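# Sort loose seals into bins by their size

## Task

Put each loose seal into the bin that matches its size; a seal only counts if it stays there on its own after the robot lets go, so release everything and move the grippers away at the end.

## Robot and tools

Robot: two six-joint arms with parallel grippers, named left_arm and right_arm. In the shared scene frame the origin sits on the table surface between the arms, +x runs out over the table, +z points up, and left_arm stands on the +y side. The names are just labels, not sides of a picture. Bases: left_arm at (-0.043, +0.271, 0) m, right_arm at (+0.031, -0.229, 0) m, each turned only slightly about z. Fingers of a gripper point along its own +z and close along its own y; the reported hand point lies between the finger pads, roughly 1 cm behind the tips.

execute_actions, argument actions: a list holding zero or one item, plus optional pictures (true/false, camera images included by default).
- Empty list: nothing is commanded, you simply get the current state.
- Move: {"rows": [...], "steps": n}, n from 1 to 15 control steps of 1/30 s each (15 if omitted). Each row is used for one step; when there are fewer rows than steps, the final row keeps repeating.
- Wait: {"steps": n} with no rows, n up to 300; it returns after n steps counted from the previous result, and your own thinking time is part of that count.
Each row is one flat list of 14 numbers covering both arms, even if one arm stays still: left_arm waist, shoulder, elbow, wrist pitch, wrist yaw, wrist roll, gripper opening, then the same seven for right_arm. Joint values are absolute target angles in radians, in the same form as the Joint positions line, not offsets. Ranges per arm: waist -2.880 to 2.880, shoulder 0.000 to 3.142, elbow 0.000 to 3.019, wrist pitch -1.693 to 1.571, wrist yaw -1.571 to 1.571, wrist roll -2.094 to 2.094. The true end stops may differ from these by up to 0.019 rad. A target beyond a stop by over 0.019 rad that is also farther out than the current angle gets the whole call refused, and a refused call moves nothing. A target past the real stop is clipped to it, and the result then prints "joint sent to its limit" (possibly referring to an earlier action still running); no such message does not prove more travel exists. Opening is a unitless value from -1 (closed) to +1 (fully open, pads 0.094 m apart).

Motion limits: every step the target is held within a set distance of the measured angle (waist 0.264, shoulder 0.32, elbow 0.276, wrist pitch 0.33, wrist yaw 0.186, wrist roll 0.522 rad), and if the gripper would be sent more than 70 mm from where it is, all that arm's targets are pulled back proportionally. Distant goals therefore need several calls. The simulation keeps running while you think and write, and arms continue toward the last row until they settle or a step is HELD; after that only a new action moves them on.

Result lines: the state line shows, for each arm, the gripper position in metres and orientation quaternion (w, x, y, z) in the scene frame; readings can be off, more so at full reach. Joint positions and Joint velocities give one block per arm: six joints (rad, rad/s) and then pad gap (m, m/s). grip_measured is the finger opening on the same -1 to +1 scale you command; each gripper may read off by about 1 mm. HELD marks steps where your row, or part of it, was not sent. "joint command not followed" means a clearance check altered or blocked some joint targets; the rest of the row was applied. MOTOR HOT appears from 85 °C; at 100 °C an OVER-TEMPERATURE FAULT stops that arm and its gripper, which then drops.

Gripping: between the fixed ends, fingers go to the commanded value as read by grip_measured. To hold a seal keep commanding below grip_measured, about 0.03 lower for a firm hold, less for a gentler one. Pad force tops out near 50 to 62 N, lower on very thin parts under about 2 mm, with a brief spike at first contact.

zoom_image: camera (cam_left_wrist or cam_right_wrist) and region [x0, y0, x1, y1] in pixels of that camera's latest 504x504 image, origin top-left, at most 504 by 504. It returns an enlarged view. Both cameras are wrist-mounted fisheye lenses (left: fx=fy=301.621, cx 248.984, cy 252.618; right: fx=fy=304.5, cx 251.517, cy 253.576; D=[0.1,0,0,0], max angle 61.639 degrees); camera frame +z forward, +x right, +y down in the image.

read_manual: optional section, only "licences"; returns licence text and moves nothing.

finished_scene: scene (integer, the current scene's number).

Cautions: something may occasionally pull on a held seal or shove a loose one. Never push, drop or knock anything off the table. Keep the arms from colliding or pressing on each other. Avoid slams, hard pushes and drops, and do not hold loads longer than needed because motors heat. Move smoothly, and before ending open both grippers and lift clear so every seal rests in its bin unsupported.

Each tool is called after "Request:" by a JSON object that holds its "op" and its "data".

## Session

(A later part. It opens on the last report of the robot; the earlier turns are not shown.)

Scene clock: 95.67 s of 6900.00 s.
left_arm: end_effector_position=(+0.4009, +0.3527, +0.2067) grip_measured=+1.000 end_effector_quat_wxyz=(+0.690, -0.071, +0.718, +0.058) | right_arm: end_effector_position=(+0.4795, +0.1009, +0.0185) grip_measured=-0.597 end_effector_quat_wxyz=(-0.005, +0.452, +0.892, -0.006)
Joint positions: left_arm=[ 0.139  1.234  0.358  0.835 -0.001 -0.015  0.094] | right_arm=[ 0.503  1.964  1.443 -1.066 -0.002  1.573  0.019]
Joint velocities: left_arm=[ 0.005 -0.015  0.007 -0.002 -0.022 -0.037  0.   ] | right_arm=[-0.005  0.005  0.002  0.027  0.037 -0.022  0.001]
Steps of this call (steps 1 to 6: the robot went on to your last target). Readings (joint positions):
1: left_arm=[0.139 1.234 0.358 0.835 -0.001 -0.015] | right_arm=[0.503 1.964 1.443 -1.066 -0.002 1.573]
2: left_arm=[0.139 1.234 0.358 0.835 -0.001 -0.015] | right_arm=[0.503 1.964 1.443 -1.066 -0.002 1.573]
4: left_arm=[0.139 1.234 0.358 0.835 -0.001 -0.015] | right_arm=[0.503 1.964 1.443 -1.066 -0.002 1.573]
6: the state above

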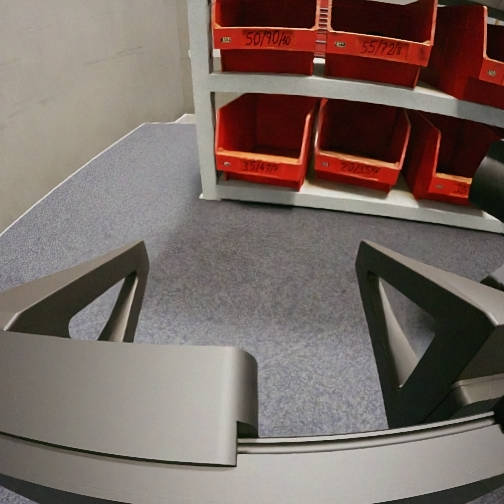

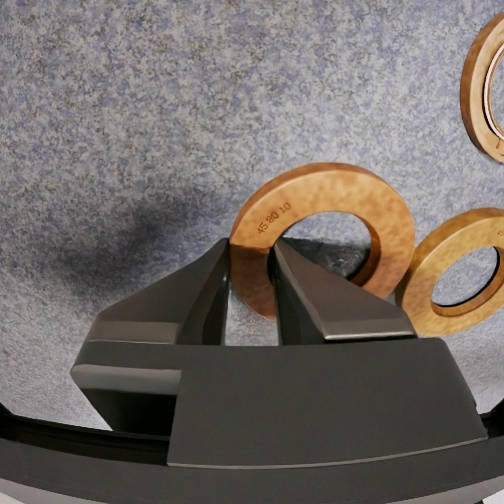

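Request:
{"op": "execute_actions", "data": {"actions": [{"rows": [[0.15,1.217,0.358,0.859,0,0,1,0.505,1.960,1.497,-1.050,0,1.585,-0.615],[0.15,1.217,0.358,0.859,0,0,1,0.505,1.960,1.497,-1.050,0,1.585,-0.63],[0.15,1.217,0.358,0.859,0,0,1,0.505,1.960,1.497,-1.050,0,1.585,-0.645],[0.15,1.217,0.358,0.859,0,0,1,0.505,1.960,1.497,-1.050,0,1.585,-0.66],[0.15,1.217,0.358,0.859,0,0,1,0.505,1.960,1.497,-1.050,0,1.585,-0.675],[0.15,1.217,0.358,0.859,0,0,1,0.505,1.960,1.497,-1.050,0,1.585,-0.69]], "steps": 10}], "pictures": false}}

Scene clock: 97.20 s of 6900.00 s.
left_arm: end_effector_position=(+0.4009, +0.3527, +0.2067) grip_measured=+1.000 end_effector_quat_wxyz=(+0.690, -0.071, +0.718, +0.058) | right_arm: end_effector_position=(+0.4795, +0.1009, +0.0185) grip_measured=-0.645 end_effector_quat_wxyz=(-0.005, +0.453, +0.892, -0.006)
Joint positions: left_arm=[ 0.139  1.234  0.358  0.835 -0.001 -0.015  0.094] | right_arm=[ 0.503  1.964  1.443 -1.066 -0.002  1.573  0.017]
Joint velocities: left_arm=[ 0.005 -0.015 -0.007 -0.002  0.066 -0.066  0.   ] | right_arm=[-0.015 -0.015 -0.007 -0.007  0.022 -0.007  0.   ]
Steps of this call (steps 1 to 15: the robot went on to your last target; steps 16 to 36: nothing new was sent; steps 37 to 46: all 10 steps of this action). Readings (joint positions):
37: left_arm=[0.139 1.234 0.358 0.835 -0.001 -0.015] | right_arm=[0.503 1.964 1.443 -1.066 -0.002 1.573]
38: left_arm=[0.139 1.234 0.358 0.835 -0.001 -0.015] | right_arm=[0.503 1.964 1.443 -1.066 -0.002 1.573]
40: left_arm=[0.139 1.234 0.358 0.835 -0.001 -0.015] | right_arm=[0.503 1.964 1.443 -1.066 -0.002 1.573]
44: left_arm=[0.139 1.234 0.358 0.835 -0.001 -0.015] | right_arm=[0.503 1.964 1.443 -1.066 -0.002 1.573]
46: the state above

Request:
{"op": "execute_actions", "data": {"actions": [{"rows": [[0.15,1.217,0.358,0.859,0,0,1,0.505,1.959,1.497,-1.05,0,1.585,-0.685],[0.15,1.217,0.358,0.859,0,0,1,0.505,1.957,1.497,-1.05,0,1.585,-0.685],[0.15,1.217,0.358,0.859,0,0,1,0.505,1.954,1.497,-1.05,0,1.585,-0.685],[0.15,1.217,0.358,0.859,0,0,1,0.505,1.950,1.497,-1.05,0,1.585,-0.685],[0.15,1.217,0.358,0.859,0,0,1,0.505,1.945,1.497,-1.05,0,1.585,-0.685],[0.15,1.217,0.358,0.859,0,0,1,0.505,1.938,1.497,-1.05,0,1.585,-0.685],[0.15,1.217,0.358,0.859,0,0,1,0.505,1.930,1.496,-1.05,0,1.585,-0.685],[0.15,1.217,0.358,0.859,0,0,1,0.505,1.921,1.494,-1.05,0,1.585,-0.685],[0.15,1.217,0.358,0.859,0,0,1,0.505,1.911,1.490,-1.05,0,1.585,-0.685],[0.15,1.217,0.358,0.859,0,0,1,0.505,1.901,1.484,-1.05,0,1.585,-0.685],[0.15,1.217,0.358,0.859,0,0,1,0.504,1.889,1.476,-1.05,0,1.585,-0.685],[0.15,1.217,0.358,0.859,0,0,1,0.502,1.877,1.467,-1.05,0,1.585,-0.685],[0.15,1.217,0.358,0.859,0,0,1,0.497,1.863,1.457,-1.05,0,1.585,-0.685],[0.15,1.217,0.358,0.859,0,0,1,0.491,1.849,1.445,-1.05,0,1.585,-0.685],[0.15,1.217,0.358,0.859,0,0,1,0.484,1.835,1.432,-1.048,0,1.585,-0.685]], "steps": 15}], "pictures": false}}

Request:
{"op": "execute_actions", "data": {"actions": [{"rows": [[0.150,1.218,0.359,0.859,0.001,-0.002,1,0.475,1.820,1.418,-1.040,0,1.585,-0.685],[0.148,1.219,0.362,0.857,0.003,-0.008,1,0.464,1.805,1.402,-1.028,0,1.585,-0.685],[0.146,1.222,0.368,0.855,0.007,-0.017,1,0.452,1.789,1.385,-1.011,0,1.585,-0.685],[0.142,1.227,0.375,0.852,0.013,-0.031,1,0.438,1.773,1.368,-0.989,0,1.585,-0.685],[0.138,1.232,0.385,0.848,0.020,-0.048,1,0.423,1.758,1.349,-0.962,0,1.585,-0.685],[0.133,1.239,0.397,0.844,0.028,-0.068,1,0.407,1.742,1.330,-0.931,0,1.585,-0.685],[0.127,1.246,0.410,0.839,0.038,-0.093,1,0.389,1.726,1.310,-0.895,0,1.585,-0.685],[0.120,1.255,0.426,0.832,0.049,-0.120,1,0.370,1.710,1.289,-0.856,0,1.585,-0.685],[0.112,1.265,0.443,0.826,0.062,-0.151,1,0.351,1.695,1.268,-0.812,0,1.585,-0.685],[0.103,1.276,0.462,0.818,0.076,-0.185,1,0.330,1.680,1.247,-0.764,0,1.585,-0.685],[0.094,1.288,0.483,0.810,0.091,-0.222,1,0.308,1.666,1.226,-0.713,0,1.585,-0.685],[0.084,1.300,0.506,0.801,0.108,-0.262,1,0.286,1.652,1.205,-0.659,0,1.585,-0.685],[0.073,1.314,0.529,0.792,0.125,-0.305,1,0.263,1.638,1.184,-0.601,0,1.585,-0.685],[0.062,1.328,0.555,0.782,0.143,-0.349,1,0.240,1.626,1.163,-0.541,0,1.585,-0.685],[0.050,1.343,0.581,0.772,0.163,-0.396,1,0.216,1.614,1.142,-0.479,0,1.585,-0.685]], "steps": 15}], "pictures": false}}

Request:
{"op": "execute_actions", "data": {"actions": [{"rows": [[0.038,1.358,0.608,0.761,0.183,-0.445,1,0.192,1.604,1.122,-0.414,0,1.585,-0.685],[0.025,1.374,0.637,0.750,0.203,-0.496,1,0.167,1.594,1.103,-0.347,0,1.585,-0.685],[0.012,1.391,0.666,0.738,0.225,-0.548,1,0.143,1.585,1.084,-0.279,0,1.585,-0.685],[-0.002,1.408,0.696,0.727,0.246,-0.601,1,0.118,1.577,1.067,-0.209,0,1.585,-0.685],[-0.015,1.425,0.727,0.715,0.269,-0.655,1,0.094,1.570,1.050,-0.139,0,1.585,-0.685],[-0.029,1.442,0.757,0.703,0.291,-0.710,1,0.070,1.565,1.034,-0.068,0,1.585,-0.685],[-0.043,1.460,0.788,0.691,0.314,-0.765,1,0.047,1.561,1.020,0.003,0,1.585,-0.685],[-0.057,1.477,0.820,0.678,0.336,-0.820,1,0.024,1.558,1.007,0.074,0,1.585,-0.685],[-0.071,1.495,0.851,0.666,0.359,-0.875,1,0.002,1.556,0.995,0.144,0,1.585,-0.685],[-0.085,1.512,0.881,0.654,0.381,-0.930,1,-0.020,1.555,0.985,0.214,0,1.585,-0.685],[-0.098,1.529,0.912,0.642,0.404,-0.984,1,-0.041,1.555,0.976,0.282,0,1.585,-0.685],[-0.112,1.546,0.942,0.631,0.425,-1.037,1,-0.060,1.555,0.968,0.349,0,1.585,-0.685],[-0.125,1.563,0.971,0.619,0.447,-1.089,1,-0.079,1.555,0.962,0.414,0,1.585,-0.685],[-0.138,1.579,1.000,0.608,0.467,-1.140,1,-0.097,1.555,0.958,0.476,0,1.585,-0.685],[-0.150,1.594,1.027,0.597,0.488,-1.189,1,-0.113,1.555,0.956,0.536,0,1.585,-0.685]], "steps": 15}], "pictures": false}}

Request:
{"op": "execute_actions", "data": {"actions": [{"rows": [[-0.162,1.609,1.053,0.587,0.507,-1.236,1,-0.128,1.555,0.955,0.594,0,1.585,-0.685],[-0.173,1.623,1.079,0.577,0.525,-1.280,1,-0.142,1.555,0.955,0.648,0,1.585,-0.685],[-0.184,1.637,1.102,0.568,0.542,-1.323,1,-0.154,1.555,0.955,0.699,0,1.585,-0.685],[-0.194,1.649,1.125,0.559,0.559,-1.363,1,-0.165,1.555,0.955,0.747,0,1.585,-0.685],[-0.203,1.661,1.146,0.551,0.574,-1.400,1,-0.174,1.555,0.955,0.791,0,1.585,-0.685],[-0.212,1.672,1.165,0.543,0.588,-1.434,1,-0.181,1.555,0.955,0.830,0,1.585,-0.685],[-0.220,1.682,1.182,0.537,0.601,-1.465,1,-0.187,1.555,0.955,0.866,0,1.585,-0.685],[-0.227,1.691,1.198,0.530,0.612,-1.492,1,-0.192,1.555,0.955,0.897,0,1.585,-0.685],[-0.233,1.698,1.211,0.525,0.622,-1.517,1,-0.194,1.555,0.955,0.924,0,1.585,-0.685],[-0.238,1.705,1.223,0.521,0.630,-1.537,1,-0.195,1.555,0.955,0.946,0,1.585,-0.685],[-0.242,1.710,1.233,0.517,0.637,-1.554,1,-0.195,1.555,0.955,0.963,0,1.585,-0.685],[-0.246,1.715,1.240,0.514,0.643,-1.568,1,-0.195,1.555,0.955,0.975,0,1.585,-0.685],[-0.248,1.718,1.246,0.512,0.647,-1.577,1,-0.195,1.555,0.955,0.983,0,1.585,-0.685],[-0.250,1.719,1.249,0.510,0.649,-1.583,1,-0.195,1.555,0.955,0.985,0,1.585,-0.685],[-0.250,1.720,1.250,0.510,0.650,-1.585,1,-0.195,1.555,0.955,0.985,0,1.585,-0.685]], "steps": 15}], "pictures": false}}

Request:
{"op": "execute_actions", "data": {"actions": [{"steps": 12}]}}

Scene clock: 113.93 s of 6900.00 s.
left_arm: end_effector_position=(+0.4009, +0.3527, +0.2067) grip_measured=+1.000 end_effector_quat_wxyz=(+0.690, -0.071, +0.718, +0.058) | right_arm: end_effector_position=(+0.4847, +0.1044, +0.0554) grip_measured=-0.644 end_effector_quat_wxyz=(+0.011, +0.453, +0.891, +0.024)
Joint positions: left_arm=[ 0.139  1.234  0.358  0.835 -0.001 -0.015  0.094] | right_arm=[ 0.503  1.895  1.443 -1.065 -0.002  1.573  0.017]
Joint velocities: left_arm=[-0.005  0.015 -0.007 -0.002 -0.007  0.007  0.   ] | right_arm=[ 0.005 -0.474 -0.012  0.032 -0.022  0.051 -0.001]
Steps of this call (steps 1 to 15: the robot went on to your last target; steps 16 to 90: nothing new was sent; then 13.23 s passed at rest; steps 91 to 105: all 15 steps of this action). Readings (joint positions):
91: left_arm=[0.139 1.234 0.358 0.835 -0.001 -0.015] | right_arm=[0.503 1.964 1.443 -1.066 -0.002 1.573]
92: left_arm=[0.139 1.234 0.358 0.835 -0.001 -0.015] | right_arm=[0.503 1.964 1.443 -1.066 -0.002 1.573]
94: left_arm=[0.139 1.234 0.358 0.835 -0.001 -0.015] | right_arm=[0.503 1.964 1.443 -1.066 -0.002 1.573]
98: left_arm=[0.139 1.234 0.358 0.835 -0.001 -0.015] | right_arm=[0.503 1.960 1.443 -1.066 -0.002 1.573]
105: the state above

Scene clock: 114.43 s of 6900.00 s.
left_arm: end_effector_position=(+0.4467, +0.3098, +0.2261) grip_measured=+1.000 end_effector_quat_wxyz=(+0.693, -0.078, +0.712, -0.086) | right_arm: end_effector_position=(+0.5635, -0.0050, +0.1164) grip_measured=-0.645 end_effector_quat_wxyz=(+0.134, +0.537, +0.807, +0.204)
Joint positions: left_arm=[ 0.087  1.304  0.477  0.8    0.143 -0.229  0.094] | right_arm=[ 0.267  1.65   1.189 -0.616 -0.002  1.573  0.017]
Joint velocities: left_arm=[-0.347  0.444  0.803 -0.261  0.462 -1.033  0.   ] | right_arm=[-0.767 -0.298 -0.618  1.702 -0.007 -0.007 -0.   ]
Steps of this call (steps 1 to 15: all 15 steps of this action). Readings (joint positions):
1: left_arm=[0.139 1.234 0.358 0.835 -0.001 -0.015] | right_arm=[0.502 1.878 1.440 -1.063 -0.002 1.573]
2: left_arm=[0.139 1.234 0.358 0.835 -0.000 -0.015] | right_arm=[0.500 1.859 1.434 -1.056 -0.002 1.573]
4: left_arm=[0.139 1.234 0.358 0.835 0.006 -0.015] | right_arm=[0.490 1.816 1.411 -1.034 -0.002 1.573]
8: left_arm=[0.139 1.234 0.359 0.835 0.037 -0.046] | right_arm=[0.437 1.736 1.341 -0.939 -0.002 1.573]
15: the state above

Scene clock: 114.93 s of 6900.00 s.
left_arm: end_effector_position=(+0.5704, +0.1495, +0.2875) grip_measured=+1.000 end_effector_quat_wxyz=(+0.521, -0.145, +0.690, -0.481) | right_arm: end_effector_position=(+0.6755, -0.1942, +0.2413) grip_measured=-0.645 end_effector_quat_wxyz=(+0.430, +0.536, +0.566, +0.456)
Joint positions: left_arm=[-0.114  1.553  0.927  0.631  0.468 -0.955  0.094] | right_arm=[-0.077  1.571  0.973  0.381 -0.002  1.573  0.017]
Joint velocities: left_arm=[-0.405  0.484  0.828 -0.325  0.564 -1.399  0.   ] | right_arm=[-0.552 -0.015 -0.149  1.834 -0.081 -0.022 -0.001]
Steps of this call (steps 1 to 15: all 15 steps of this action). Readings (joint positions):
1: left_arm=[0.075 1.319 0.506 0.791 0.163 -0.267] | right_arm=[0.242 1.640 1.167 -0.557 -0.002 1.573]
2: left_arm=[0.062 1.335 0.535 0.781 0.183 -0.307] | right_arm=[0.217 1.631 1.145 -0.496 -0.002 1.573]
4: left_arm=[0.037 1.366 0.595 0.760 0.225 -0.394] | right_arm=[0.168 1.614 1.105 -0.368 -0.002 1.573]
8: left_arm=[-0.017 1.432 0.717 0.714 0.314 -0.589] | right_arm=[0.073 1.585 1.038 -0.095 -0.002 1.573]
15: the state above

Scene clock: 115.43 s of 6900.00 s.
left_arm: end_effector_position=(+0.6063, +0.0342, +0.3099) grip_measured=+1.000 end_effector_quat_wxyz=(+0.276, -0.226, +0.668, -0.654) | right_arm: end_effector_position=(+0.6638, -0.2672, +0.3768) grip_measured=-0.645 end_effector_quat_wxyz=(+0.595, +0.418, +0.394, +0.562)
Joint positions: left_arm=[-0.242  1.704  1.188  0.525  0.646 -1.503  0.094] | right_arm=[-0.191  1.566  0.965  0.948 -0.002  1.573  0.017]
Joint velocities: left_arm=[-0.063  0.054  0.11  -0.066  0.11  -0.52   0.   ] | right_arm=[ 0.005  0.005  0.007  0.154  0.081 -0.022 -0.001]
Steps of this call (steps 1 to 15: all 15 steps of this action). Readings (joint positions):
1: left_arm=[-0.127 1.570 0.955 0.620 0.488 -1.006] | right_arm=[-0.095 1.571 0.969 0.442 -0.002 1.573]
2: left_arm=[-0.139 1.585 0.982 0.609 0.507 -1.056] | right_arm=[-0.111 1.571 0.966 0.501 -0.002 1.573]
4: left_arm=[-0.163 1.614 1.032 0.589 0.542 -1.151] | right_arm=[-0.141 1.571 0.965 0.611 -0.002 1.573]
8: left_arm=[-0.204 1.661 1.114 0.556 0.599 -1.318] | right_arm=[-0.179 1.569 0.965 0.795 -0.002 1.573]
15: the state above

Scene clock: 115.83 s of 6900.00 s.
left_arm: end_effector_position=(+0.6065, +0.0327, +0.3093) grip_measured=+1.000 end_effector_quat_wxyz=(+0.253, -0.246, +0.661, -0.662) | right_arm: end_effector_position=(+0.6632, -0.2671, +0.3785) grip_measured=-0.645 end_effector_quat_wxyz=(+0.596, +0.416, +0.392, +0.564)
Joint positions: left_arm=[-0.244  1.706  1.19   0.521  0.648 -1.565  0.094] | right_arm=[-0.191  1.566  0.965  0.955 -0.002  1.573  0.017]
Joint velocities: left_arm=[ 0.005  0.024 -0.002 -0.002  0.007 -0.095  0.   ] | right_arm=[-0.005 -0.015 -0.022 -0.007  0.037 -0.007 -0.001]
Steps of this call (steps 1 to 12: the robot went on to your last target). Readings (joint positions):
1: left_arm=[-0.244 1.705 1.190 0.523 0.647 -1.516] | right_arm=[-0.191 1.566 0.965 0.952 -0.002 1.573]
2: left_arm=[-0.244 1.706 1.190 0.523 0.648 -1.527] | right_arm=[-0.191 1.566 0.965 0.954 -0.002 1.573]
4: left_arm=[-0.244 1.706 1.190 0.522 0.648 -1.542] | right_arm=[-0.191 1.566 0.965 0.955 -0.002 1.573]
8: left_arm=[-0.244 1.706 1.190 0.521 0.648 -1.558] | right_arm=[-0.191 1.566 0.965 0.955 -0.002 1.573]
12: the state above

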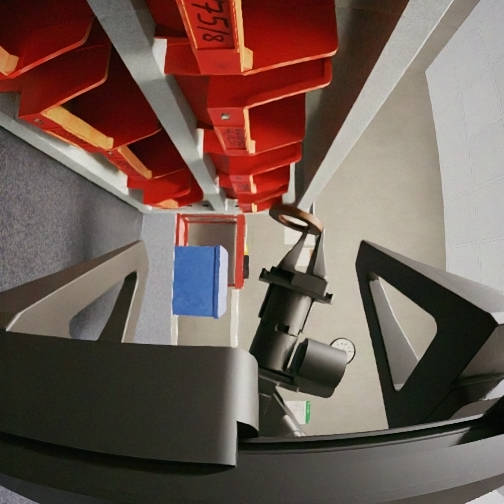

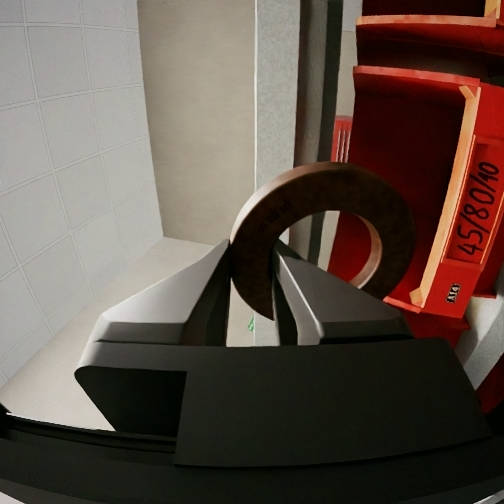

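Request:
{"op": "zoom_image", "data": {"camera": "cam_left_wrist", "region": [190, 140, 360, 290]}}

Region (190, 140, 360, 290) of cam_left_wrist's 504x504 image, scaled by 2.965, with more detail than that image has; it fills the top 445 rows of this view, and the rest is white.

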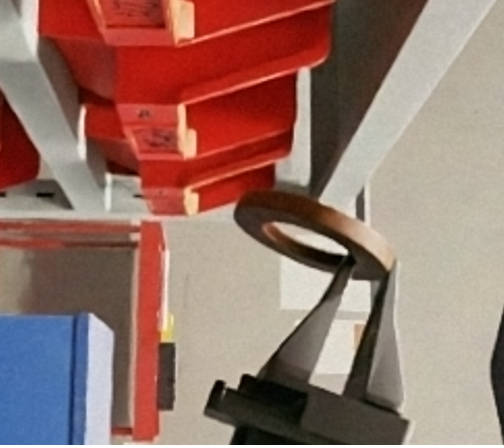

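Request:
{"op": "zoom_image", "data": {"camera": "cam_right_wrist", "region": [240, 0, 504, 350]}}

Region (240, 0, 504, 350) of cam_right_wrist's 504x504 image, scaled by 1.440, with more detail than that image has; it fills the left 380 columns of this view, and the rest is white.

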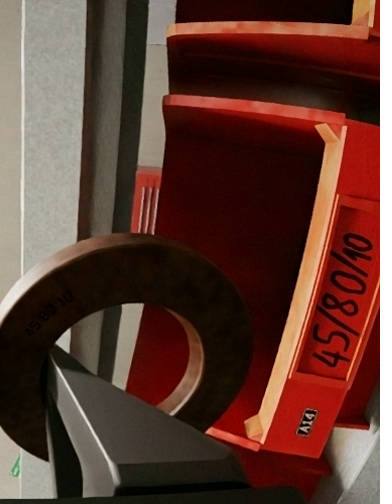

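Request:
{"op": "execute_actions", "data": {"actions": [{"rows": [[-0.25,1.72,1.25,0.51,0.65,-1.585,1,-0.195,1.579,1.023,0.943,0,1.585,-0.685],[-0.25,1.72,1.25,0.51,0.65,-1.585,1,-0.195,1.580,1.025,0.943,0,1.585,-0.685],[-0.25,1.72,1.25,0.51,0.65,-1.585,1,-0.195,1.583,1.028,0.942,0,1.585,-0.685],[-0.25,1.72,1.25,0.51,0.65,-1.585,1,-0.195,1.587,1.032,0.941,0,1.585,-0.685],[-0.25,1.72,1.25,0.51,0.65,-1.585,1,-0.195,1.592,1.038,0.941,0,1.585,-0.685],[-0.25,1.72,1.25,0.51,0.65,-1.585,1,-0.195,1.597,1.045,0.940,0,1.585,-0.685],[-0.25,1.72,1.25,0.51,0.65,-1.585,1,-0.195,1.604,1.052,0.938,0,1.585,-0.685],[-0.25,1.72,1.25,0.51,0.65,-1.585,1,-0.195,1.611,1.061,0.937,0,1.585,-0.685],[-0.25,1.72,1.25,0.51,0.65,-1.585,1,-0.195,1.620,1.071,0.936,0,1.585,-0.685],[-0.25,1.72,1.25,0.51,0.65,-1.585,1,-0.195,1.629,1.081,0.934,0,1.585,-0.685],[-0.25,1.72,1.25,0.51,0.65,-1.585,1,-0.195,1.638,1.092,0.932,0,1.585,-0.685],[-0.25,1.72,1.25,0.51,0.65,-1.585,1,-0.195,1.648,1.104,0.931,0,1.585,-0.685],[-0.25,1.72,1.25,0.51,0.65,-1.585,1,-0.195,1.658,1.115,0.929,0,1.585,-0.685],[-0.25,1.72,1.25,0.51,0.65,-1.585,1,-0.195,1.668,1.128,0.927,0,1.585,-0.685],[-0.25,1.72,1.25,0.51,0.65,-1.585,1,-0.195,1.679,1.140,0.925,0,1.585,-0.685]], "steps": 15}], "pictures": false}}

Request:
{"op": "execute_actions", "data": {"actions": [{"rows": [[-0.25,1.72,1.25,0.51,0.65,-1.585,1,-0.195,1.690,1.152,0.923,0,1.585,-0.685],[-0.25,1.72,1.25,0.51,0.65,-1.585,1,-0.195,1.700,1.165,0.921,0,1.585,-0.685],[-0.25,1.72,1.25,0.51,0.65,-1.585,1,-0.195,1.710,1.176,0.919,0,1.585,-0.685],[-0.25,1.72,1.25,0.51,0.65,-1.585,1,-0.195,1.720,1.188,0.918,0,1.585,-0.685],[-0.25,1.72,1.25,0.51,0.65,-1.585,1,-0.195,1.730,1.199,0.916,0,1.585,-0.685],[-0.25,1.72,1.25,0.51,0.65,-1.585,1,-0.195,1.738,1.209,0.914,0,1.585,-0.685],[-0.25,1.72,1.25,0.51,0.65,-1.585,1,-0.195,1.747,1.219,0.913,0,1.585,-0.685],[-0.25,1.72,1.25,0.51,0.65,-1.585,1,-0.195,1.754,1.228,0.912,0,1.585,-0.685],[-0.25,1.72,1.25,0.51,0.65,-1.585,1,-0.195,1.761,1.235,0.910,0,1.585,-0.685],[-0.25,1.72,1.25,0.51,0.65,-1.585,1,-0.195,1.766,1.242,0.909,0,1.585,-0.685],[-0.25,1.72,1.25,0.51,0.65,-1.585,1,-0.195,1.771,1.248,0.909,0,1.585,-0.685],[-0.25,1.72,1.25,0.51,0.65,-1.585,1,-0.195,1.775,1.252,0.908,0,1.585,-0.685],[-0.25,1.72,1.25,0.51,0.65,-1.585,1,-0.195,1.778,1.255,0.907,0,1.585,-0.685],[-0.25,1.72,1.25,0.51,0.65,-1.585,1,-0.195,1.779,1.257,0.907,0,1.585,-0.685],[-0.25,1.72,1.25,0.51,0.65,-1.585,1,-0.195,1.780,1.258,0.907,0,1.585,-0.685]], "steps": 15}], "pictures": false}}

Request:
{"op": "execute_actions", "data": {"actions": [{"steps": 8}]}}

Scene clock: 130.83 s of 6900.00 s.
left_arm: end_effector_position=(+0.6065, +0.0327, +0.3093) grip_measured=+1.000 end_effector_quat_wxyz=(+0.252, -0.248, +0.661, -0.662) | right_arm: end_effector_position=(+0.6958, -0.2691, +0.3687) grip_measured=-0.645 end_effector_quat_wxyz=(+0.594, +0.419, +0.395, +0.561)
Joint positions: left_arm=[-0.244  1.706  1.19   0.521  0.648 -1.57   0.094] | right_arm=[-0.191  1.651  1.049  0.944 -0.002  1.573  0.017]
Joint velocities: left_arm=[-0.005 -0.015 -0.017 -0.007  0.037 -0.022  0.   ] | right_arm=[ 0.015  0.308  0.374 -0.056  0.022 -0.066  0.001]
Steps of this call (steps 1 to 30: the robot went on to your last target; steps 31 to 90: nothing new was sent; then 11.50 s passed at rest; steps 91 to 105: all 15 steps of this action). Readings (joint positions):
91: left_arm=[-0.244 1.706 1.190 0.521 0.648 -1.569] | right_arm=[-0.191 1.566 0.965 0.955 -0.002 1.573]
92: left_arm=[-0.244 1.706 1.190 0.521 0.648 -1.569] | right_arm=[-0.191 1.566 0.965 0.955 -0.002 1.573]
94: left_arm=[-0.244 1.706 1.190 0.521 0.648 -1.569] | right_arm=[-0.191 1.568 0.965 0.955 -0.002 1.573]
98: left_arm=[-0.244 1.706 1.190 0.521 0.648 -1.570] | right_arm=[-0.191 1.585 0.975 0.955 -0.002 1.573]
105: the state above

Scene clock: 131.33 s of 6900.00 s.
left_arm: end_effector_position=(+0.6065, +0.0327, +0.3093) grip_measured=+1.000 end_effector_quat_wxyz=(+0.252, -0.248, +0.661, -0.662) | right_arm: end_effector_position=(+0.7436, -0.2720, +0.3571) grip_measured=-0.645 end_effector_quat_wxyz=(+0.592, +0.422, +0.397, +0.560)
Joint positions: left_arm=[-0.244  1.706  1.19   0.521  0.648 -1.57   0.094] | right_arm=[-0.191  1.772  1.184  0.922 -0.002  1.573  0.017]
Joint velocities: left_arm=[-0.005 -0.005 -0.002 -0.012 -0.037 -0.081  0.   ] | right_arm=[-0.015  0.063  0.046 -0.022 -0.007  0.007 -0.001]
Steps of this call (steps 1 to 15: all 15 steps of this action). Readings (joint positions):
1: left_arm=[-0.244 1.706 1.190 0.521 0.648 -1.570] | right_arm=[-0.191 1.661 1.062 0.942 -0.002 1.573]
2: left_arm=[-0.244 1.706 1.190 0.521 0.648 -1.570] | right_arm=[-0.191 1.672 1.074 0.940 -0.002 1.573]
4: left_arm=[-0.244 1.706 1.190 0.521 0.648 -1.570] | right_arm=[-0.191 1.693 1.099 0.937 -0.002 1.573]
8: left_arm=[-0.244 1.706 1.190 0.521 0.648 -1.570] | right_arm=[-0.191 1.732 1.143 0.930 -0.002 1.573]
15: the state above

Scene clock: 131.60 s of 6900.00 s.
left_arm: end_effector_position=(+0.6065, +0.0327, +0.3093) grip_measured=+1.000 end_effector_quat_wxyz=(+0.252, -0.248, +0.661, -0.662) | right_arm: end_effector_position=(+0.7444, -0.2720, +0.3562) grip_measured=-0.645 end_effector_quat_wxyz=(+0.592, +0.422, +0.398, +0.560)
Joint positions: left_arm=[-0.244  1.706  1.19   0.521  0.648 -1.57   0.094] | right_arm=[-0.191  1.774  1.186  0.922 -0.002  1.573  0.017]
Joint velocities: left_arm=[-0.015  0.005  0.002  0.002 -0.007 -0.066  0.   ] | right_arm=[-0.005 -0.005  0.002 -0.007 -0.066  0.037  0.   ]
Steps of this call (steps 1 to 8: the robot went on to your last target). Readings (joint positions):
1: left_arm=[-0.244 1.706 1.190 0.521 0.648 -1.570] | right_arm=[-0.191 1.773 1.186 0.922 -0.002 1.573]
2: left_arm=[-0.244 1.706 1.190 0.521 0.648 -1.570] | right_arm=[-0.191 1.774 1.186 0.922 -0.002 1.573]
4: left_arm=[-0.244 1.706 1.190 0.521 0.648 -1.570] | right_arm=[-0.191 1.774 1.186 0.922 -0.002 1.573]
8: the state above

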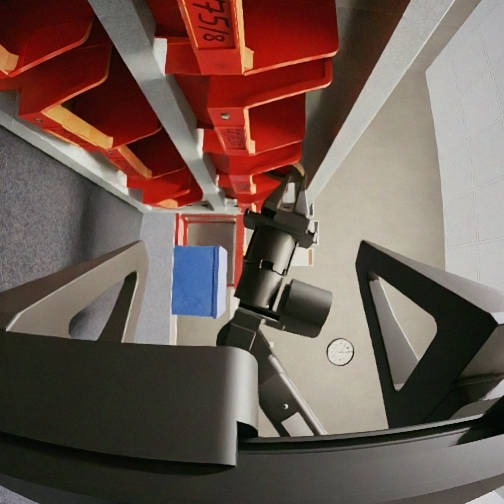

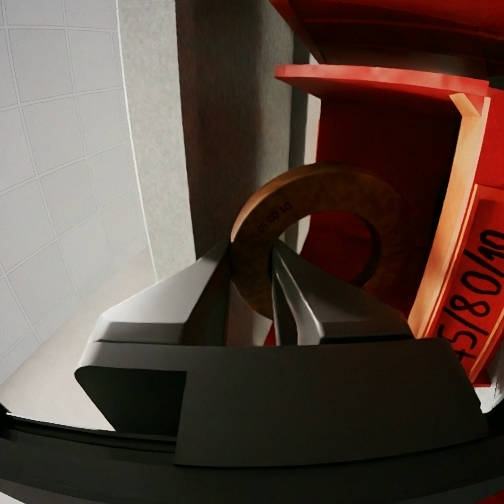

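Request:
{"op": "zoom_image", "data": {"camera": "cam_right_wrist", "region": [240, 50, 504, 350]}}

Request:
{"op": "zoom_image", "data": {"camera": "cam_left_wrist", "region": [200, 140, 340, 260]}}

Region (240, 50, 504, 350) of cam_right_wrist's 504x504 image, scaled by 1.680, with more detail than that image has; it fills the left 444 columns of this view, and the rest is white.

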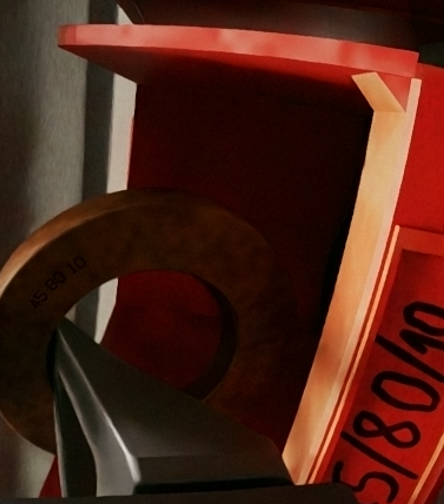

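Region (200, 140, 340, 260) of cam_left_wrist's 504x504 image, scaled by 3.600, with more detail than that image has; it fills the top 432 rows of this view, and the rest is white.

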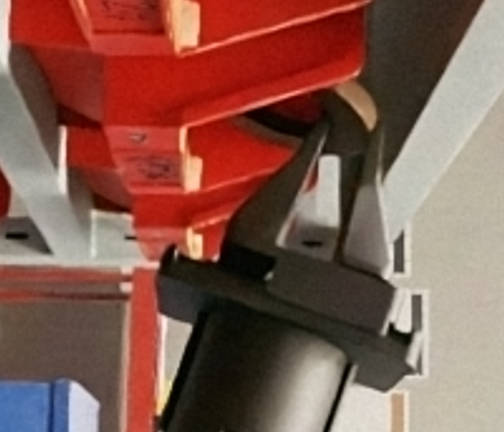

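Request:
{"op": "execute_actions", "data": {"actions": [{"rows": [[-0.25,1.72,1.25,0.51,0.65,-1.585,1,-0.195,1.760,1.259,0.904,0,1.585,-0.685],[-0.25,1.72,1.25,0.51,0.65,-1.585,1,-0.195,1.759,1.261,0.895,0,1.585,-0.685],[-0.25,1.72,1.25,0.51,0.65,-1.585,1,-0.195,1.757,1.265,0.880,0,1.585,-0.685],[-0.25,1.72,1.25,0.51,0.65,-1.585,1,-0.195,1.755,1.270,0.859,0,1.585,-0.685],[-0.25,1.72,1.25,0.51,0.65,-1.585,1,-0.195,1.753,1.276,0.834,0,1.585,-0.685],[-0.25,1.72,1.25,0.51,0.65,-1.585,1,-0.195,1.750,1.284,0.804,0,1.585,-0.685],[-0.25,1.72,1.25,0.51,0.65,-1.585,1,-0.195,1.747,1.292,0.770,0,1.585,-0.685],[-0.25,1.72,1.25,0.51,0.65,-1.585,1,-0.195,1.743,1.302,0.734,0,1.585,-0.685],[-0.25,1.72,1.25,0.51,0.65,-1.585,1,-0.195,1.740,1.311,0.695,0,1.585,-0.685],[-0.25,1.72,1.25,0.51,0.65,-1.585,1,-0.195,1.736,1.321,0.656,0,1.585,-0.685],[-0.25,1.72,1.25,0.51,0.65,-1.585,1,-0.195,1.732,1.331,0.617,0,1.585,-0.685],[-0.25,1.72,1.25,0.51,0.65,-1.585,1,-0.195,1.729,1.340,0.578,0,1.585,-0.685],[-0.25,1.72,1.25,0.51,0.65,-1.585,1,-0.195,1.725,1.350,0.542,0,1.585,-0.685],[-0.25,1.72,1.25,0.51,0.65,-1.585,1,-0.195,1.722,1.358,0.508,0,1.585,-0.685],[-0.25,1.72,1.25,0.51,0.65,-1.585,1,-0.195,1.719,1.366,0.476,0,1.585,-0.685]], "steps": 15}], "pictures": false}}

Request:
{"op": "execute_actions", "data": {"actions": [{"rows": [[-0.25,1.72,1.25,0.51,0.65,-1.585,1,-0.195,1.717,1.372,0.453,0,1.585,-0.685],[-0.25,1.72,1.25,0.51,0.65,-1.585,1,-0.195,1.715,1.377,0.432,0,1.585,-0.685],[-0.25,1.72,1.25,0.51,0.65,-1.585,1,-0.195,1.713,1.381,0.417,0,1.585,-0.685],[-0.25,1.72,1.25,0.51,0.65,-1.585,1,-0.195,1.712,1.383,0.408,0,1.585,-0.685],[-0.25,1.72,1.25,0.51,0.65,-1.585,1,-0.195,1.712,1.384,0.405,0,1.585,-0.685]], "steps": 13}]}}

Scene clock: 146.50 s of 6900.00 s.
left_arm: end_effector_position=(+0.6065, +0.0327, +0.3093) grip_measured=+1.000 end_effector_quat_wxyz=(+0.252, -0.248, +0.661, -0.662) | right_arm: end_effector_position=(+0.7701, -0.2735, +0.3373) grip_measured=-0.645 end_effector_quat_wxyz=(+0.535, +0.493, +0.464, +0.506)
Joint positions: left_arm=[-0.244  1.706  1.19   0.521  0.648 -1.57   0.094] | right_arm=[-0.191  1.749  1.275  0.558 -0.002  1.573  0.017]
Joint velocities: left_arm=[ 0.005  0.005 -0.007  0.007  0.022 -0.007  0.   ] | right_arm=[ 0.005 -0.132  0.266 -1.028  0.125  0.022 -0.001]
Steps of this call (steps 1 to 15: the robot went on to your last target; steps 16 to 90: nothing new was sent; then 11.40 s passed at rest; steps 91 to 105: all 15 steps of this action). Readings (joint positions):
91: left_arm=[-0.244 1.706 1.190 0.521 0.648 -1.570] | right_arm=[-0.191 1.774 1.186 0.922 -0.002 1.573]
92: left_arm=[-0.244 1.706 1.190 0.521 0.648 -1.570] | right_arm=[-0.191 1.774 1.186 0.919 -0.002 1.573]
94: left_arm=[-0.244 1.706 1.190 0.521 0.648 -1.570] | right_arm=[-0.191 1.774 1.190 0.902 -0.002 1.573]
98: left_arm=[-0.244 1.706 1.190 0.521 0.648 -1.570] | right_arm=[-0.191 1.772 1.212 0.811 -0.002 1.573]
105: the state above

Scene clock: 146.93 s of 6900.00 s.
left_arm: end_effector_position=(+0.6065, +0.0327, +0.3093) grip_measured=+1.000 end_effector_quat_wxyz=(+0.252, -0.248, +0.661, -0.662) | right_arm: end_effector_position=(+0.7720, -0.2737, +0.3453) grip_measured=-0.645 end_effector_quat_wxyz=(+0.517, +0.512, +0.482, +0.489)
Joint positions: left_arm=[-0.244  1.706  1.19   0.521  0.648 -1.57   0.094] | right_arm=[-0.191  1.723  1.314  0.421 -0.002  1.573  0.017]
Joint velocities: left_arm=[-0.005 -0.005 -0.017  0.012 -0.066 -0.037  0.   ] | right_arm=[-0.015  0.005 -0.027 -0.017  0.007 -0.022 -0.   ]
Steps of this call (steps 1 to 13: all 13 steps of this action). Readings (joint positions):
1: left_arm=[-0.244 1.706 1.190 0.521 0.648 -1.570] | right_arm=[-0.191 1.745 1.284 0.526 -0.002 1.573]
2: left_arm=[-0.244 1.706 1.190 0.521 0.648 -1.570] | right_arm=[-0.191 1.741 1.292 0.498 -0.002 1.573]
4: left_arm=[-0.244 1.706 1.190 0.521 0.648 -1.570] | right_arm=[-0.191 1.733 1.304 0.456 -0.002 1.573]
8: left_arm=[-0.244 1.706 1.190 0.521 0.648 -1.570] | right_arm=[-0.191 1.724 1.313 0.426 -0.002 1.573]
13: the state above

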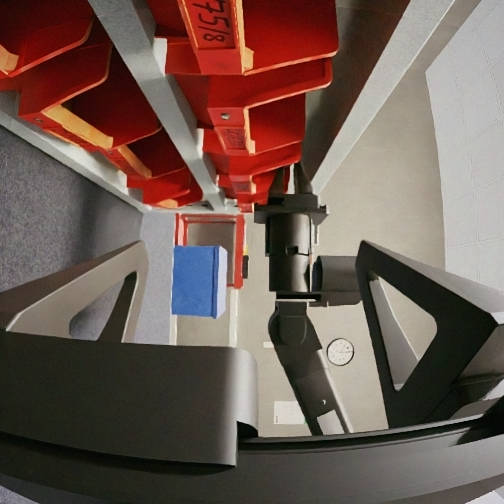

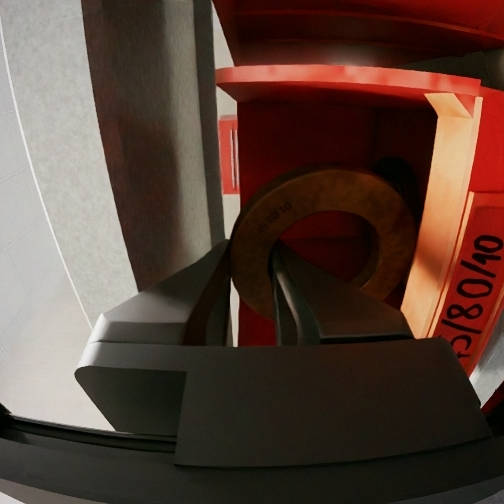

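Request:
{"op": "execute_actions", "data": {"actions": [{"rows": [[-0.25,1.72,1.25,0.51,0.65,-1.585,1,-0.195,1.728,1.385,0.402,0,1.585,-0.685],[-0.25,1.72,1.25,0.51,0.65,-1.585,1,-0.195,1.728,1.387,0.395,0,1.585,-0.685],[-0.25,1.72,1.25,0.51,0.65,-1.585,1,-0.195,1.729,1.392,0.382,0,1.585,-0.685],[-0.25,1.72,1.25,0.51,0.65,-1.585,1,-0.195,1.729,1.397,0.366,0,1.585,-0.685],[-0.25,1.72,1.25,0.51,0.65,-1.585,1,-0.195,1.730,1.404,0.345,0,1.585,-0.685],[-0.25,1.72,1.25,0.51,0.65,-1.585,1,-0.195,1.731,1.413,0.320,0,1.585,-0.685],[-0.25,1.72,1.25,0.51,0.65,-1.585,1,-0.195,1.732,1.422,0.292,0,1.585,-0.685],[-0.25,1.72,1.25,0.51,0.65,-1.585,1,-0.195,1.733,1.432,0.262,0,1.585,-0.685],[-0.25,1.72,1.25,0.51,0.65,-1.585,1,-0.195,1.734,1.443,0.231,0,1.585,-0.685],[-0.25,1.72,1.25,0.51,0.65,-1.585,1,-0.195,1.736,1.454,0.199,0,1.585,-0.685],[-0.25,1.72,1.25,0.51,0.65,-1.585,1,-0.195,1.737,1.465,0.166,0,1.585,-0.685],[-0.25,1.72,1.25,0.51,0.65,-1.585,1,-0.195,1.738,1.476,0.135,0,1.585,-0.685],[-0.25,1.72,1.25,0.51,0.65,-1.585,1,-0.195,1.739,1.486,0.105,0,1.585,-0.685],[-0.25,1.72,1.25,0.51,0.65,-1.585,1,-0.195,1.740,1.495,0.077,0,1.585,-0.685],[-0.25,1.72,1.25,0.51,0.65,-1.585,1,-0.195,1.741,1.504,0.052,0,1.585,-0.685]], "steps": 15}], "pictures": false}}

Request:
{"op": "execute_actions", "data": {"actions": [{"rows": [[-0.25,1.72,1.25,0.51,0.65,-1.585,1,-0.195,1.742,1.511,0.031,0,1.585,-0.685],[-0.25,1.72,1.25,0.51,0.65,-1.585,1,-0.195,1.742,1.516,0.015,0,1.585,-0.685],[-0.25,1.72,1.25,0.51,0.65,-1.585,1,-0.195,1.743,1.521,0.002,0,1.585,-0.685],[-0.25,1.72,1.25,0.51,0.65,-1.585,1,-0.195,1.743,1.523,-0.005,0,1.585,-0.685],[-0.25,1.72,1.25,0.51,0.65,-1.585,1,-0.195,1.743,1.524,-0.008,0,1.585,-0.685]], "steps": 13}]}}

Scene clock: 152.47 s of 6900.00 s.
left_arm: end_effector_position=(+0.6065, +0.0327, +0.3093) grip_measured=+1.000 end_effector_quat_wxyz=(+0.252, -0.248, +0.661, -0.662) | right_arm: end_effector_position=(+0.7817, -0.2742, +0.3254) grip_measured=-0.645 end_effector_quat_wxyz=(+0.460, +0.563, +0.530, +0.436)
Joint positions: left_arm=[-0.244  1.706  1.19   0.521  0.648 -1.57   0.094] | right_arm=[-0.191  1.729  1.41   0.122 -0.002  1.573  0.017]
Joint velocities: left_arm=[-0.005  0.005 -0.007 -0.002  0.022 -0.037  0.   ] | right_arm=[-0.005  0.005  0.305 -0.803 -0.007  0.007  0.   ]
Steps of this call (steps 1 to 15: the robot went on to your last target; steps 16 to 90: nothing new was sent; then 2.03 s passed at rest; steps 91 to 105: all 15 steps of this action). Readings (joint positions):
91: left_arm=[-0.244 1.706 1.190 0.521 0.648 -1.570] | right_arm=[-0.191 1.723 1.314 0.420 -0.002 1.573]
92: left_arm=[-0.244 1.706 1.190 0.521 0.648 -1.570] | right_arm=[-0.191 1.723 1.314 0.418 -0.002 1.573]
94: left_arm=[-0.244 1.706 1.190 0.521 0.648 -1.570] | right_arm=[-0.191 1.723 1.315 0.404 -0.002 1.573]
98: left_arm=[-0.244 1.706 1.190 0.521 0.648 -1.570] | right_arm=[-0.191 1.724 1.334 0.328 -0.002 1.573]
105: the state above

Scene clock: 152.90 s of 6900.00 s.
left_arm: end_effector_position=(+0.6065, +0.0327, +0.3093) grip_measured=+1.000 end_effector_quat_wxyz=(+0.252, -0.248, +0.661, -0.662) | right_arm: end_effector_position=(+0.7826, -0.2743, +0.3234) grip_measured=-0.645 end_effector_quat_wxyz=(+0.440, +0.579, +0.545, +0.417)
Joint positions: left_arm=[-0.244  1.706  1.19   0.521  0.648 -1.57   0.094] | right_arm=[-0.191  1.73   1.451  0.012 -0.002  1.573  0.017]
Joint velocities: left_arm=[-0.015 -0.015 -0.017 -0.002 -0.066 -0.022  0.   ] | right_arm=[-0.015  0.005 -0.002  0.002 -0.037  0.007 -0.   ]
Steps of this call (steps 1 to 13: all 13 steps of this action). Readings (joint positions):
1: left_arm=[-0.244 1.706 1.190 0.521 0.648 -1.570] | right_arm=[-0.191 1.729 1.420 0.096 -0.002 1.573]
2: left_arm=[-0.244 1.706 1.190 0.521 0.648 -1.570] | right_arm=[-0.191 1.730 1.428 0.073 -0.002 1.573]
4: left_arm=[-0.244 1.706 1.190 0.521 0.648 -1.570] | right_arm=[-0.191 1.730 1.441 0.038 -0.002 1.573]
8: left_arm=[-0.244 1.706 1.190 0.521 0.648 -1.570] | right_arm=[-0.191 1.730 1.450 0.014 -0.002 1.573]
13: the state above

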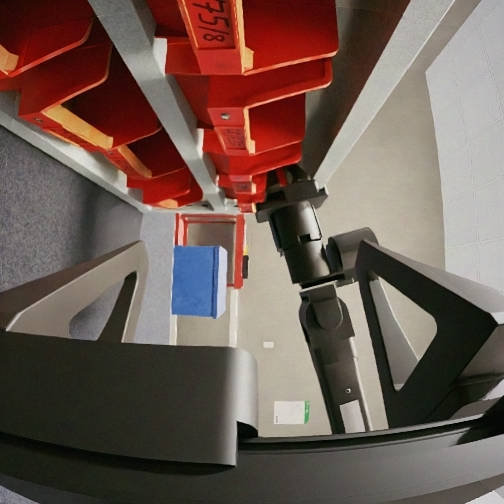

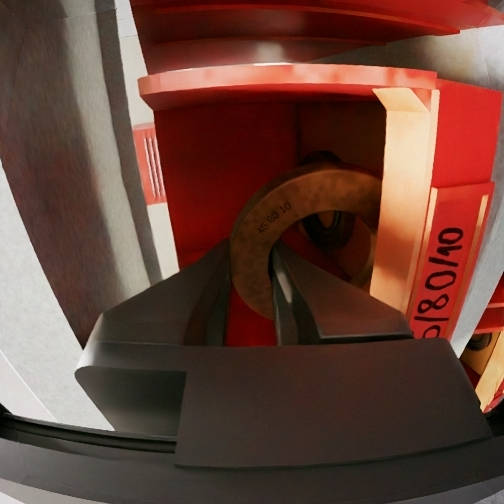

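Request:
{"op": "zoom_image", "data": {"camera": "cam_left_wrist", "region": [210, 145, 340, 245]}}

Region (210, 145, 340, 245) of cam_left_wrist's 504x504 image, scaled by 3.877, with more detail than that image has; it fills the top 388 rows of this view, and the rest is white.

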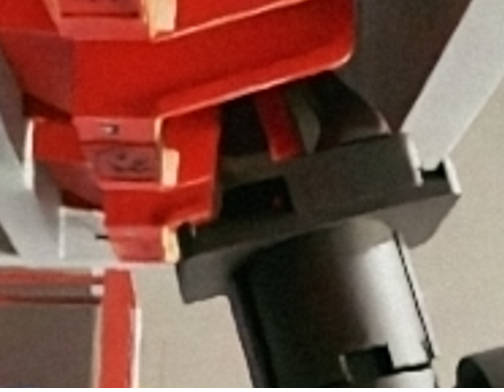

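Request:
{"op": "execute_actions", "data": {"actions": [{"rows": [[-0.25,1.72,1.25,0.51,0.65,-1.585,1,-0.195,1.745,1.524,-0.008,0,1.585,-0.685],[-0.25,1.72,1.25,0.51,0.65,-1.585,1,-0.195,1.747,1.524,-0.008,0,1.585,-0.685],[-0.25,1.72,1.25,0.51,0.65,-1.585,1,-0.195,1.749,1.524,-0.008,0,1.585,-0.685],[-0.25,1.72,1.25,0.51,0.65,-1.585,1,-0.195,1.751,1.524,-0.008,0,1.585,-0.685],[-0.25,1.72,1.25,0.51,0.65,-1.585,1,-0.195,1.753,1.524,-0.008,0,1.585,-0.685],[-0.25,1.72,1.25,0.51,0.65,-1.585,1,-0.195,1.755,1.524,-0.008,0,1.585,-0.685],[-0.25,1.72,1.25,0.51,0.65,-1.585,1,-0.195,1.757,1.524,-0.008,0,1.585,-0.685],[-0.25,1.72,1.25,0.51,0.65,-1.585,1,-0.195,1.758,1.524,-0.008,0,1.585,-0.685]], "steps": 15}]}}

Scene clock: 155.93 s of 6900.00 s.
left_arm: end_effector_position=(+0.6065, +0.0327, +0.3093) grip_measured=+1.000 end_effector_quat_wxyz=(+0.252, -0.248, +0.661, -0.662) | right_arm: end_effector_position=(+0.7856, -0.2745, +0.3180) grip_measured=-0.645 end_effector_quat_wxyz=(+0.439, +0.580, +0.546, +0.415)
Joint positions: left_arm=[-0.244  1.706  1.19   0.521  0.648 -1.57   0.094] | right_arm=[-0.191  1.742  1.456  0.012 -0.002  1.573  0.017]
Joint velocities: left_arm=[-0.005 -0.005 -0.017  0.002 -0.022 -0.095  0.   ] | right_arm=[ 0.005 -0.015 -0.002  0.007  0.051  0.037 -0.   ]
Steps of this call (steps 1 to 15: the robot went on to your last target; steps 16 to 76: nothing new was sent; steps 77 to 91: all 15 steps of this action). Readings (joint positions):
77: left_arm=[-0.244 1.706 1.190 0.521 0.648 -1.570] | right_arm=[-0.191 1.730 1.451 0.012 -0.002 1.573]
78: left_arm=[-0.244 1.706 1.190 0.521 0.648 -1.570] | right_arm=[-0.191 1.730 1.451 0.012 -0.002 1.573]
80: left_arm=[-0.244 1.706 1.190 0.521 0.648 -1.570] | right_arm=[-0.191 1.731 1.452 0.012 -0.002 1.573]
84: left_arm=[-0.244 1.706 1.190 0.521 0.648 -1.570] | right_arm=[-0.191 1.736 1.454 0.012 -0.002 1.573]
91: the state above

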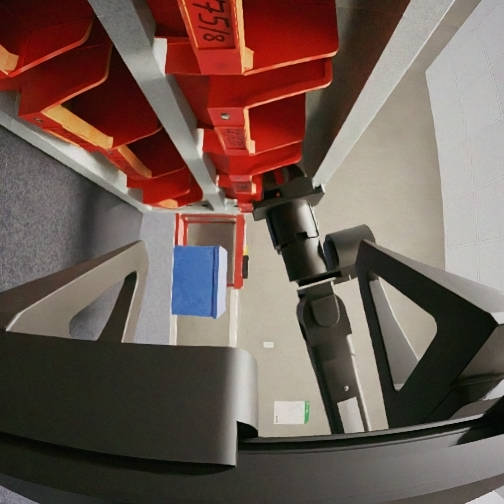

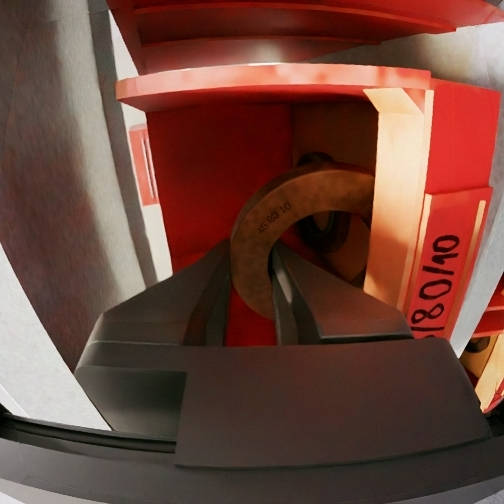

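Request:
{"op": "execute_actions", "data": {"actions": [{"rows": [[-0.25,1.72,1.25,0.51,0.65,-1.585,1,-0.195,1.755,1.515,-0.004,0,1.585,-0.65],[-0.25,1.72,1.25,0.51,0.65,-1.585,1,-0.195,1.752,1.51,0.0,0,1.585,-0.63],[-0.25,1.72,1.25,0.51,0.65,-1.585,1,-0.195,1.75,1.51,0.0,0,1.585,-0.61],[-0.25,1.72,1.25,0.51,0.65,-1.585,1,-0.195,1.75,1.51,0.0,0,1.585,-0.59],[-0.25,1.72,1.25,0.51,0.65,-1.585,1,-0.195,1.75,1.51,0.0,0,1.585,-0.57],[-0.25,1.72,1.25,0.51,0.65,-1.585,1,-0.195,1.75,1.51,0.0,0,1.585,-0.55],[-0.25,1.72,1.25,0.51,0.65,-1.585,1,-0.195,1.75,1.51,0.0,0,1.585,-0.53],[-0.25,1.72,1.25,0.51,0.65,-1.585,1,-0.195,1.75,1.51,0.0,0,1.585,-0.51],[-0.25,1.72,1.25,0.51,0.65,-1.585,1,-0.195,1.75,1.51,0.0,0,1.585,-0.49],[-0.25,1.72,1.25,0.51,0.65,-1.585,1,-0.195,1.75,1.51,0.0,0,1.585,-0.47],[-0.25,1.72,1.25,0.51,0.65,-1.585,1,-0.195,1.75,1.51,0.0,0,1.585,-0.45],[-0.25,1.72,1.25,0.51,0.65,-1.585,1,-0.195,1.75,1.51,0.0,0,1.585,-0.43],[-0.25,1.72,1.25,0.51,0.65,-1.585,1,-0.195,1.75,1.51,0.0,0,1.585,-0.41],[-0.25,1.72,1.25,0.51,0.65,-1.585,1,-0.195,1.75,1.51,0.0,0,1.585,-0.39],[-0.25,1.72,1.25,0.51,0.65,-1.585,1,-0.195,1.75,1.51,0.0,0,1.585,-0.37]], "steps": 15}]}}

Scene clock: 159.57 s of 6900.00 s.
left_arm: end_effector_position=(+0.6065, +0.0327, +0.3093) grip_measured=+1.000 end_effector_quat_wxyz=(+0.252, -0.248, +0.661, -0.662) | right_arm: end_effector_position=(+0.7857, -0.2745, +0.3177) grip_measured=-0.382 end_effector_quat_wxyz=(+0.438, +0.581, +0.546, +0.415)
Joint positions: left_arm=[-0.244  1.706  1.19   0.521  0.648 -1.57   0.094] | right_arm=[-0.191  1.742  1.456  0.012 -0.002  1.574  0.029]
Joint velocities: left_arm=[-0.005 -0.015 -0.017  0.007 -0.007 -0.007  0.   ] | right_arm=[-0.005 -0.005 -0.017 -0.002 -0.007  0.051  0.02 ]
Steps of this call (steps 1 to 15: the robot went on to your last target; steps 16 to 90: nothing new was sent; then 0.13 s passed at rest; steps 91 to 105: all 15 steps of this action). Readings (joint positions):
91: left_arm=[-0.244 1.706 1.190 0.521 0.648 -1.570] | right_arm=[-0.191 1.742 1.456 0.012 -0.002 1.573]
92: left_arm=[-0.244 1.706 1.190 0.521 0.648 -1.570] | right_arm=[-0.191 1.742 1.456 0.012 -0.002 1.573]
94: left_arm=[-0.244 1.706 1.190 0.521 0.648 -1.570] | right_arm=[-0.191 1.742 1.456 0.012 -0.002 1.573]
98: left_arm=[-0.244 1.706 1.190 0.521 0.648 -1.570] | right_arm=[-0.191 1.742 1.456 0.012 -0.002 1.573]
105: the state above

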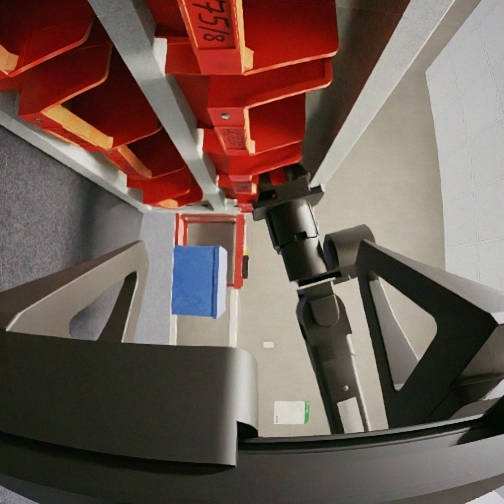

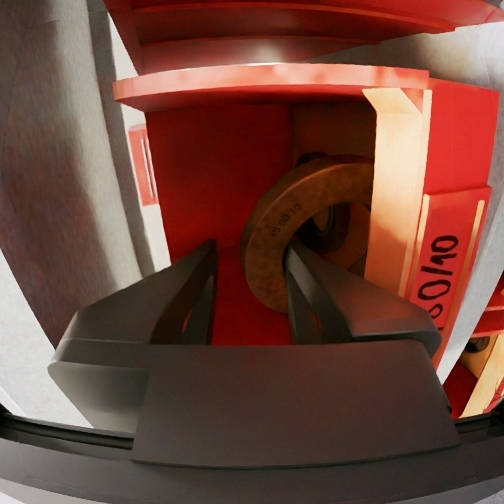

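Request:
{"op": "execute_actions", "data": {"actions": []}}

Scene clock: 166.03 s of 6900.00 s.
left_arm: end_effector_position=(+0.6065, +0.0327, +0.3093) grip_measured=+1.000 end_effector_quat_wxyz=(+0.252, -0.248, +0.661, -0.662) | right_arm: end_effector_position=(+0.7857, -0.2745, +0.3177) grip_measured=-0.372 end_effector_quat_wxyz=(+0.438, +0.581, +0.546, +0.415)
Joint positions: left_arm=[-0.244  1.706  1.19   0.521  0.648 -1.57   0.094] | right_arm=[-0.191  1.742  1.456  0.012 -0.002  1.574  0.03 ]
Joint velocities: left_arm=[ 0.005 -0.005  0.002 -0.002 -0.037  0.037  0.   ] | right_arm=[-0.015  0.015  0.022 -0.032 -0.022 -0.022 -0.001]
Steps of this call (steps 1 to 15: the robot went on to your last target; steps 16 to 194: nothing new was sent). Readings (joint positions):
1: left_arm=[-0.244 1.706 1.190 0.521 0.648 -1.570] | right_arm=[-0.191 1.742 1.456 0.012 -0.002 1.574]
2: left_arm=[-0.244 1.706 1.190 0.521 0.648 -1.570] | right_arm=[-0.191 1.742 1.456 0.012 -0.002 1.574]
4: left_arm=[-0.244 1.706 1.190 0.521 0.648 -1.570] | right_arm=[-0.191 1.742 1.456 0.012 -0.002 1.574]
8: left_arm=[-0.244 1.706 1.190 0.521 0.648 -1.570] | right_arm=[-0.191 1.742 1.456 0.012 -0.002 1.574]
194: the state above
All arms were judged still, so your last target was given up. Only a new action makes them travel on or press farther. Fingers that are still opening or closing keep moving.

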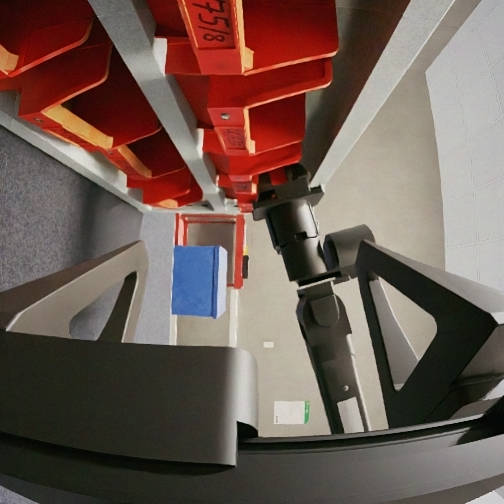

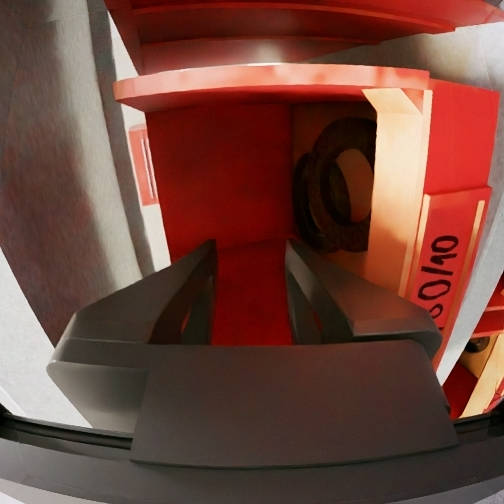

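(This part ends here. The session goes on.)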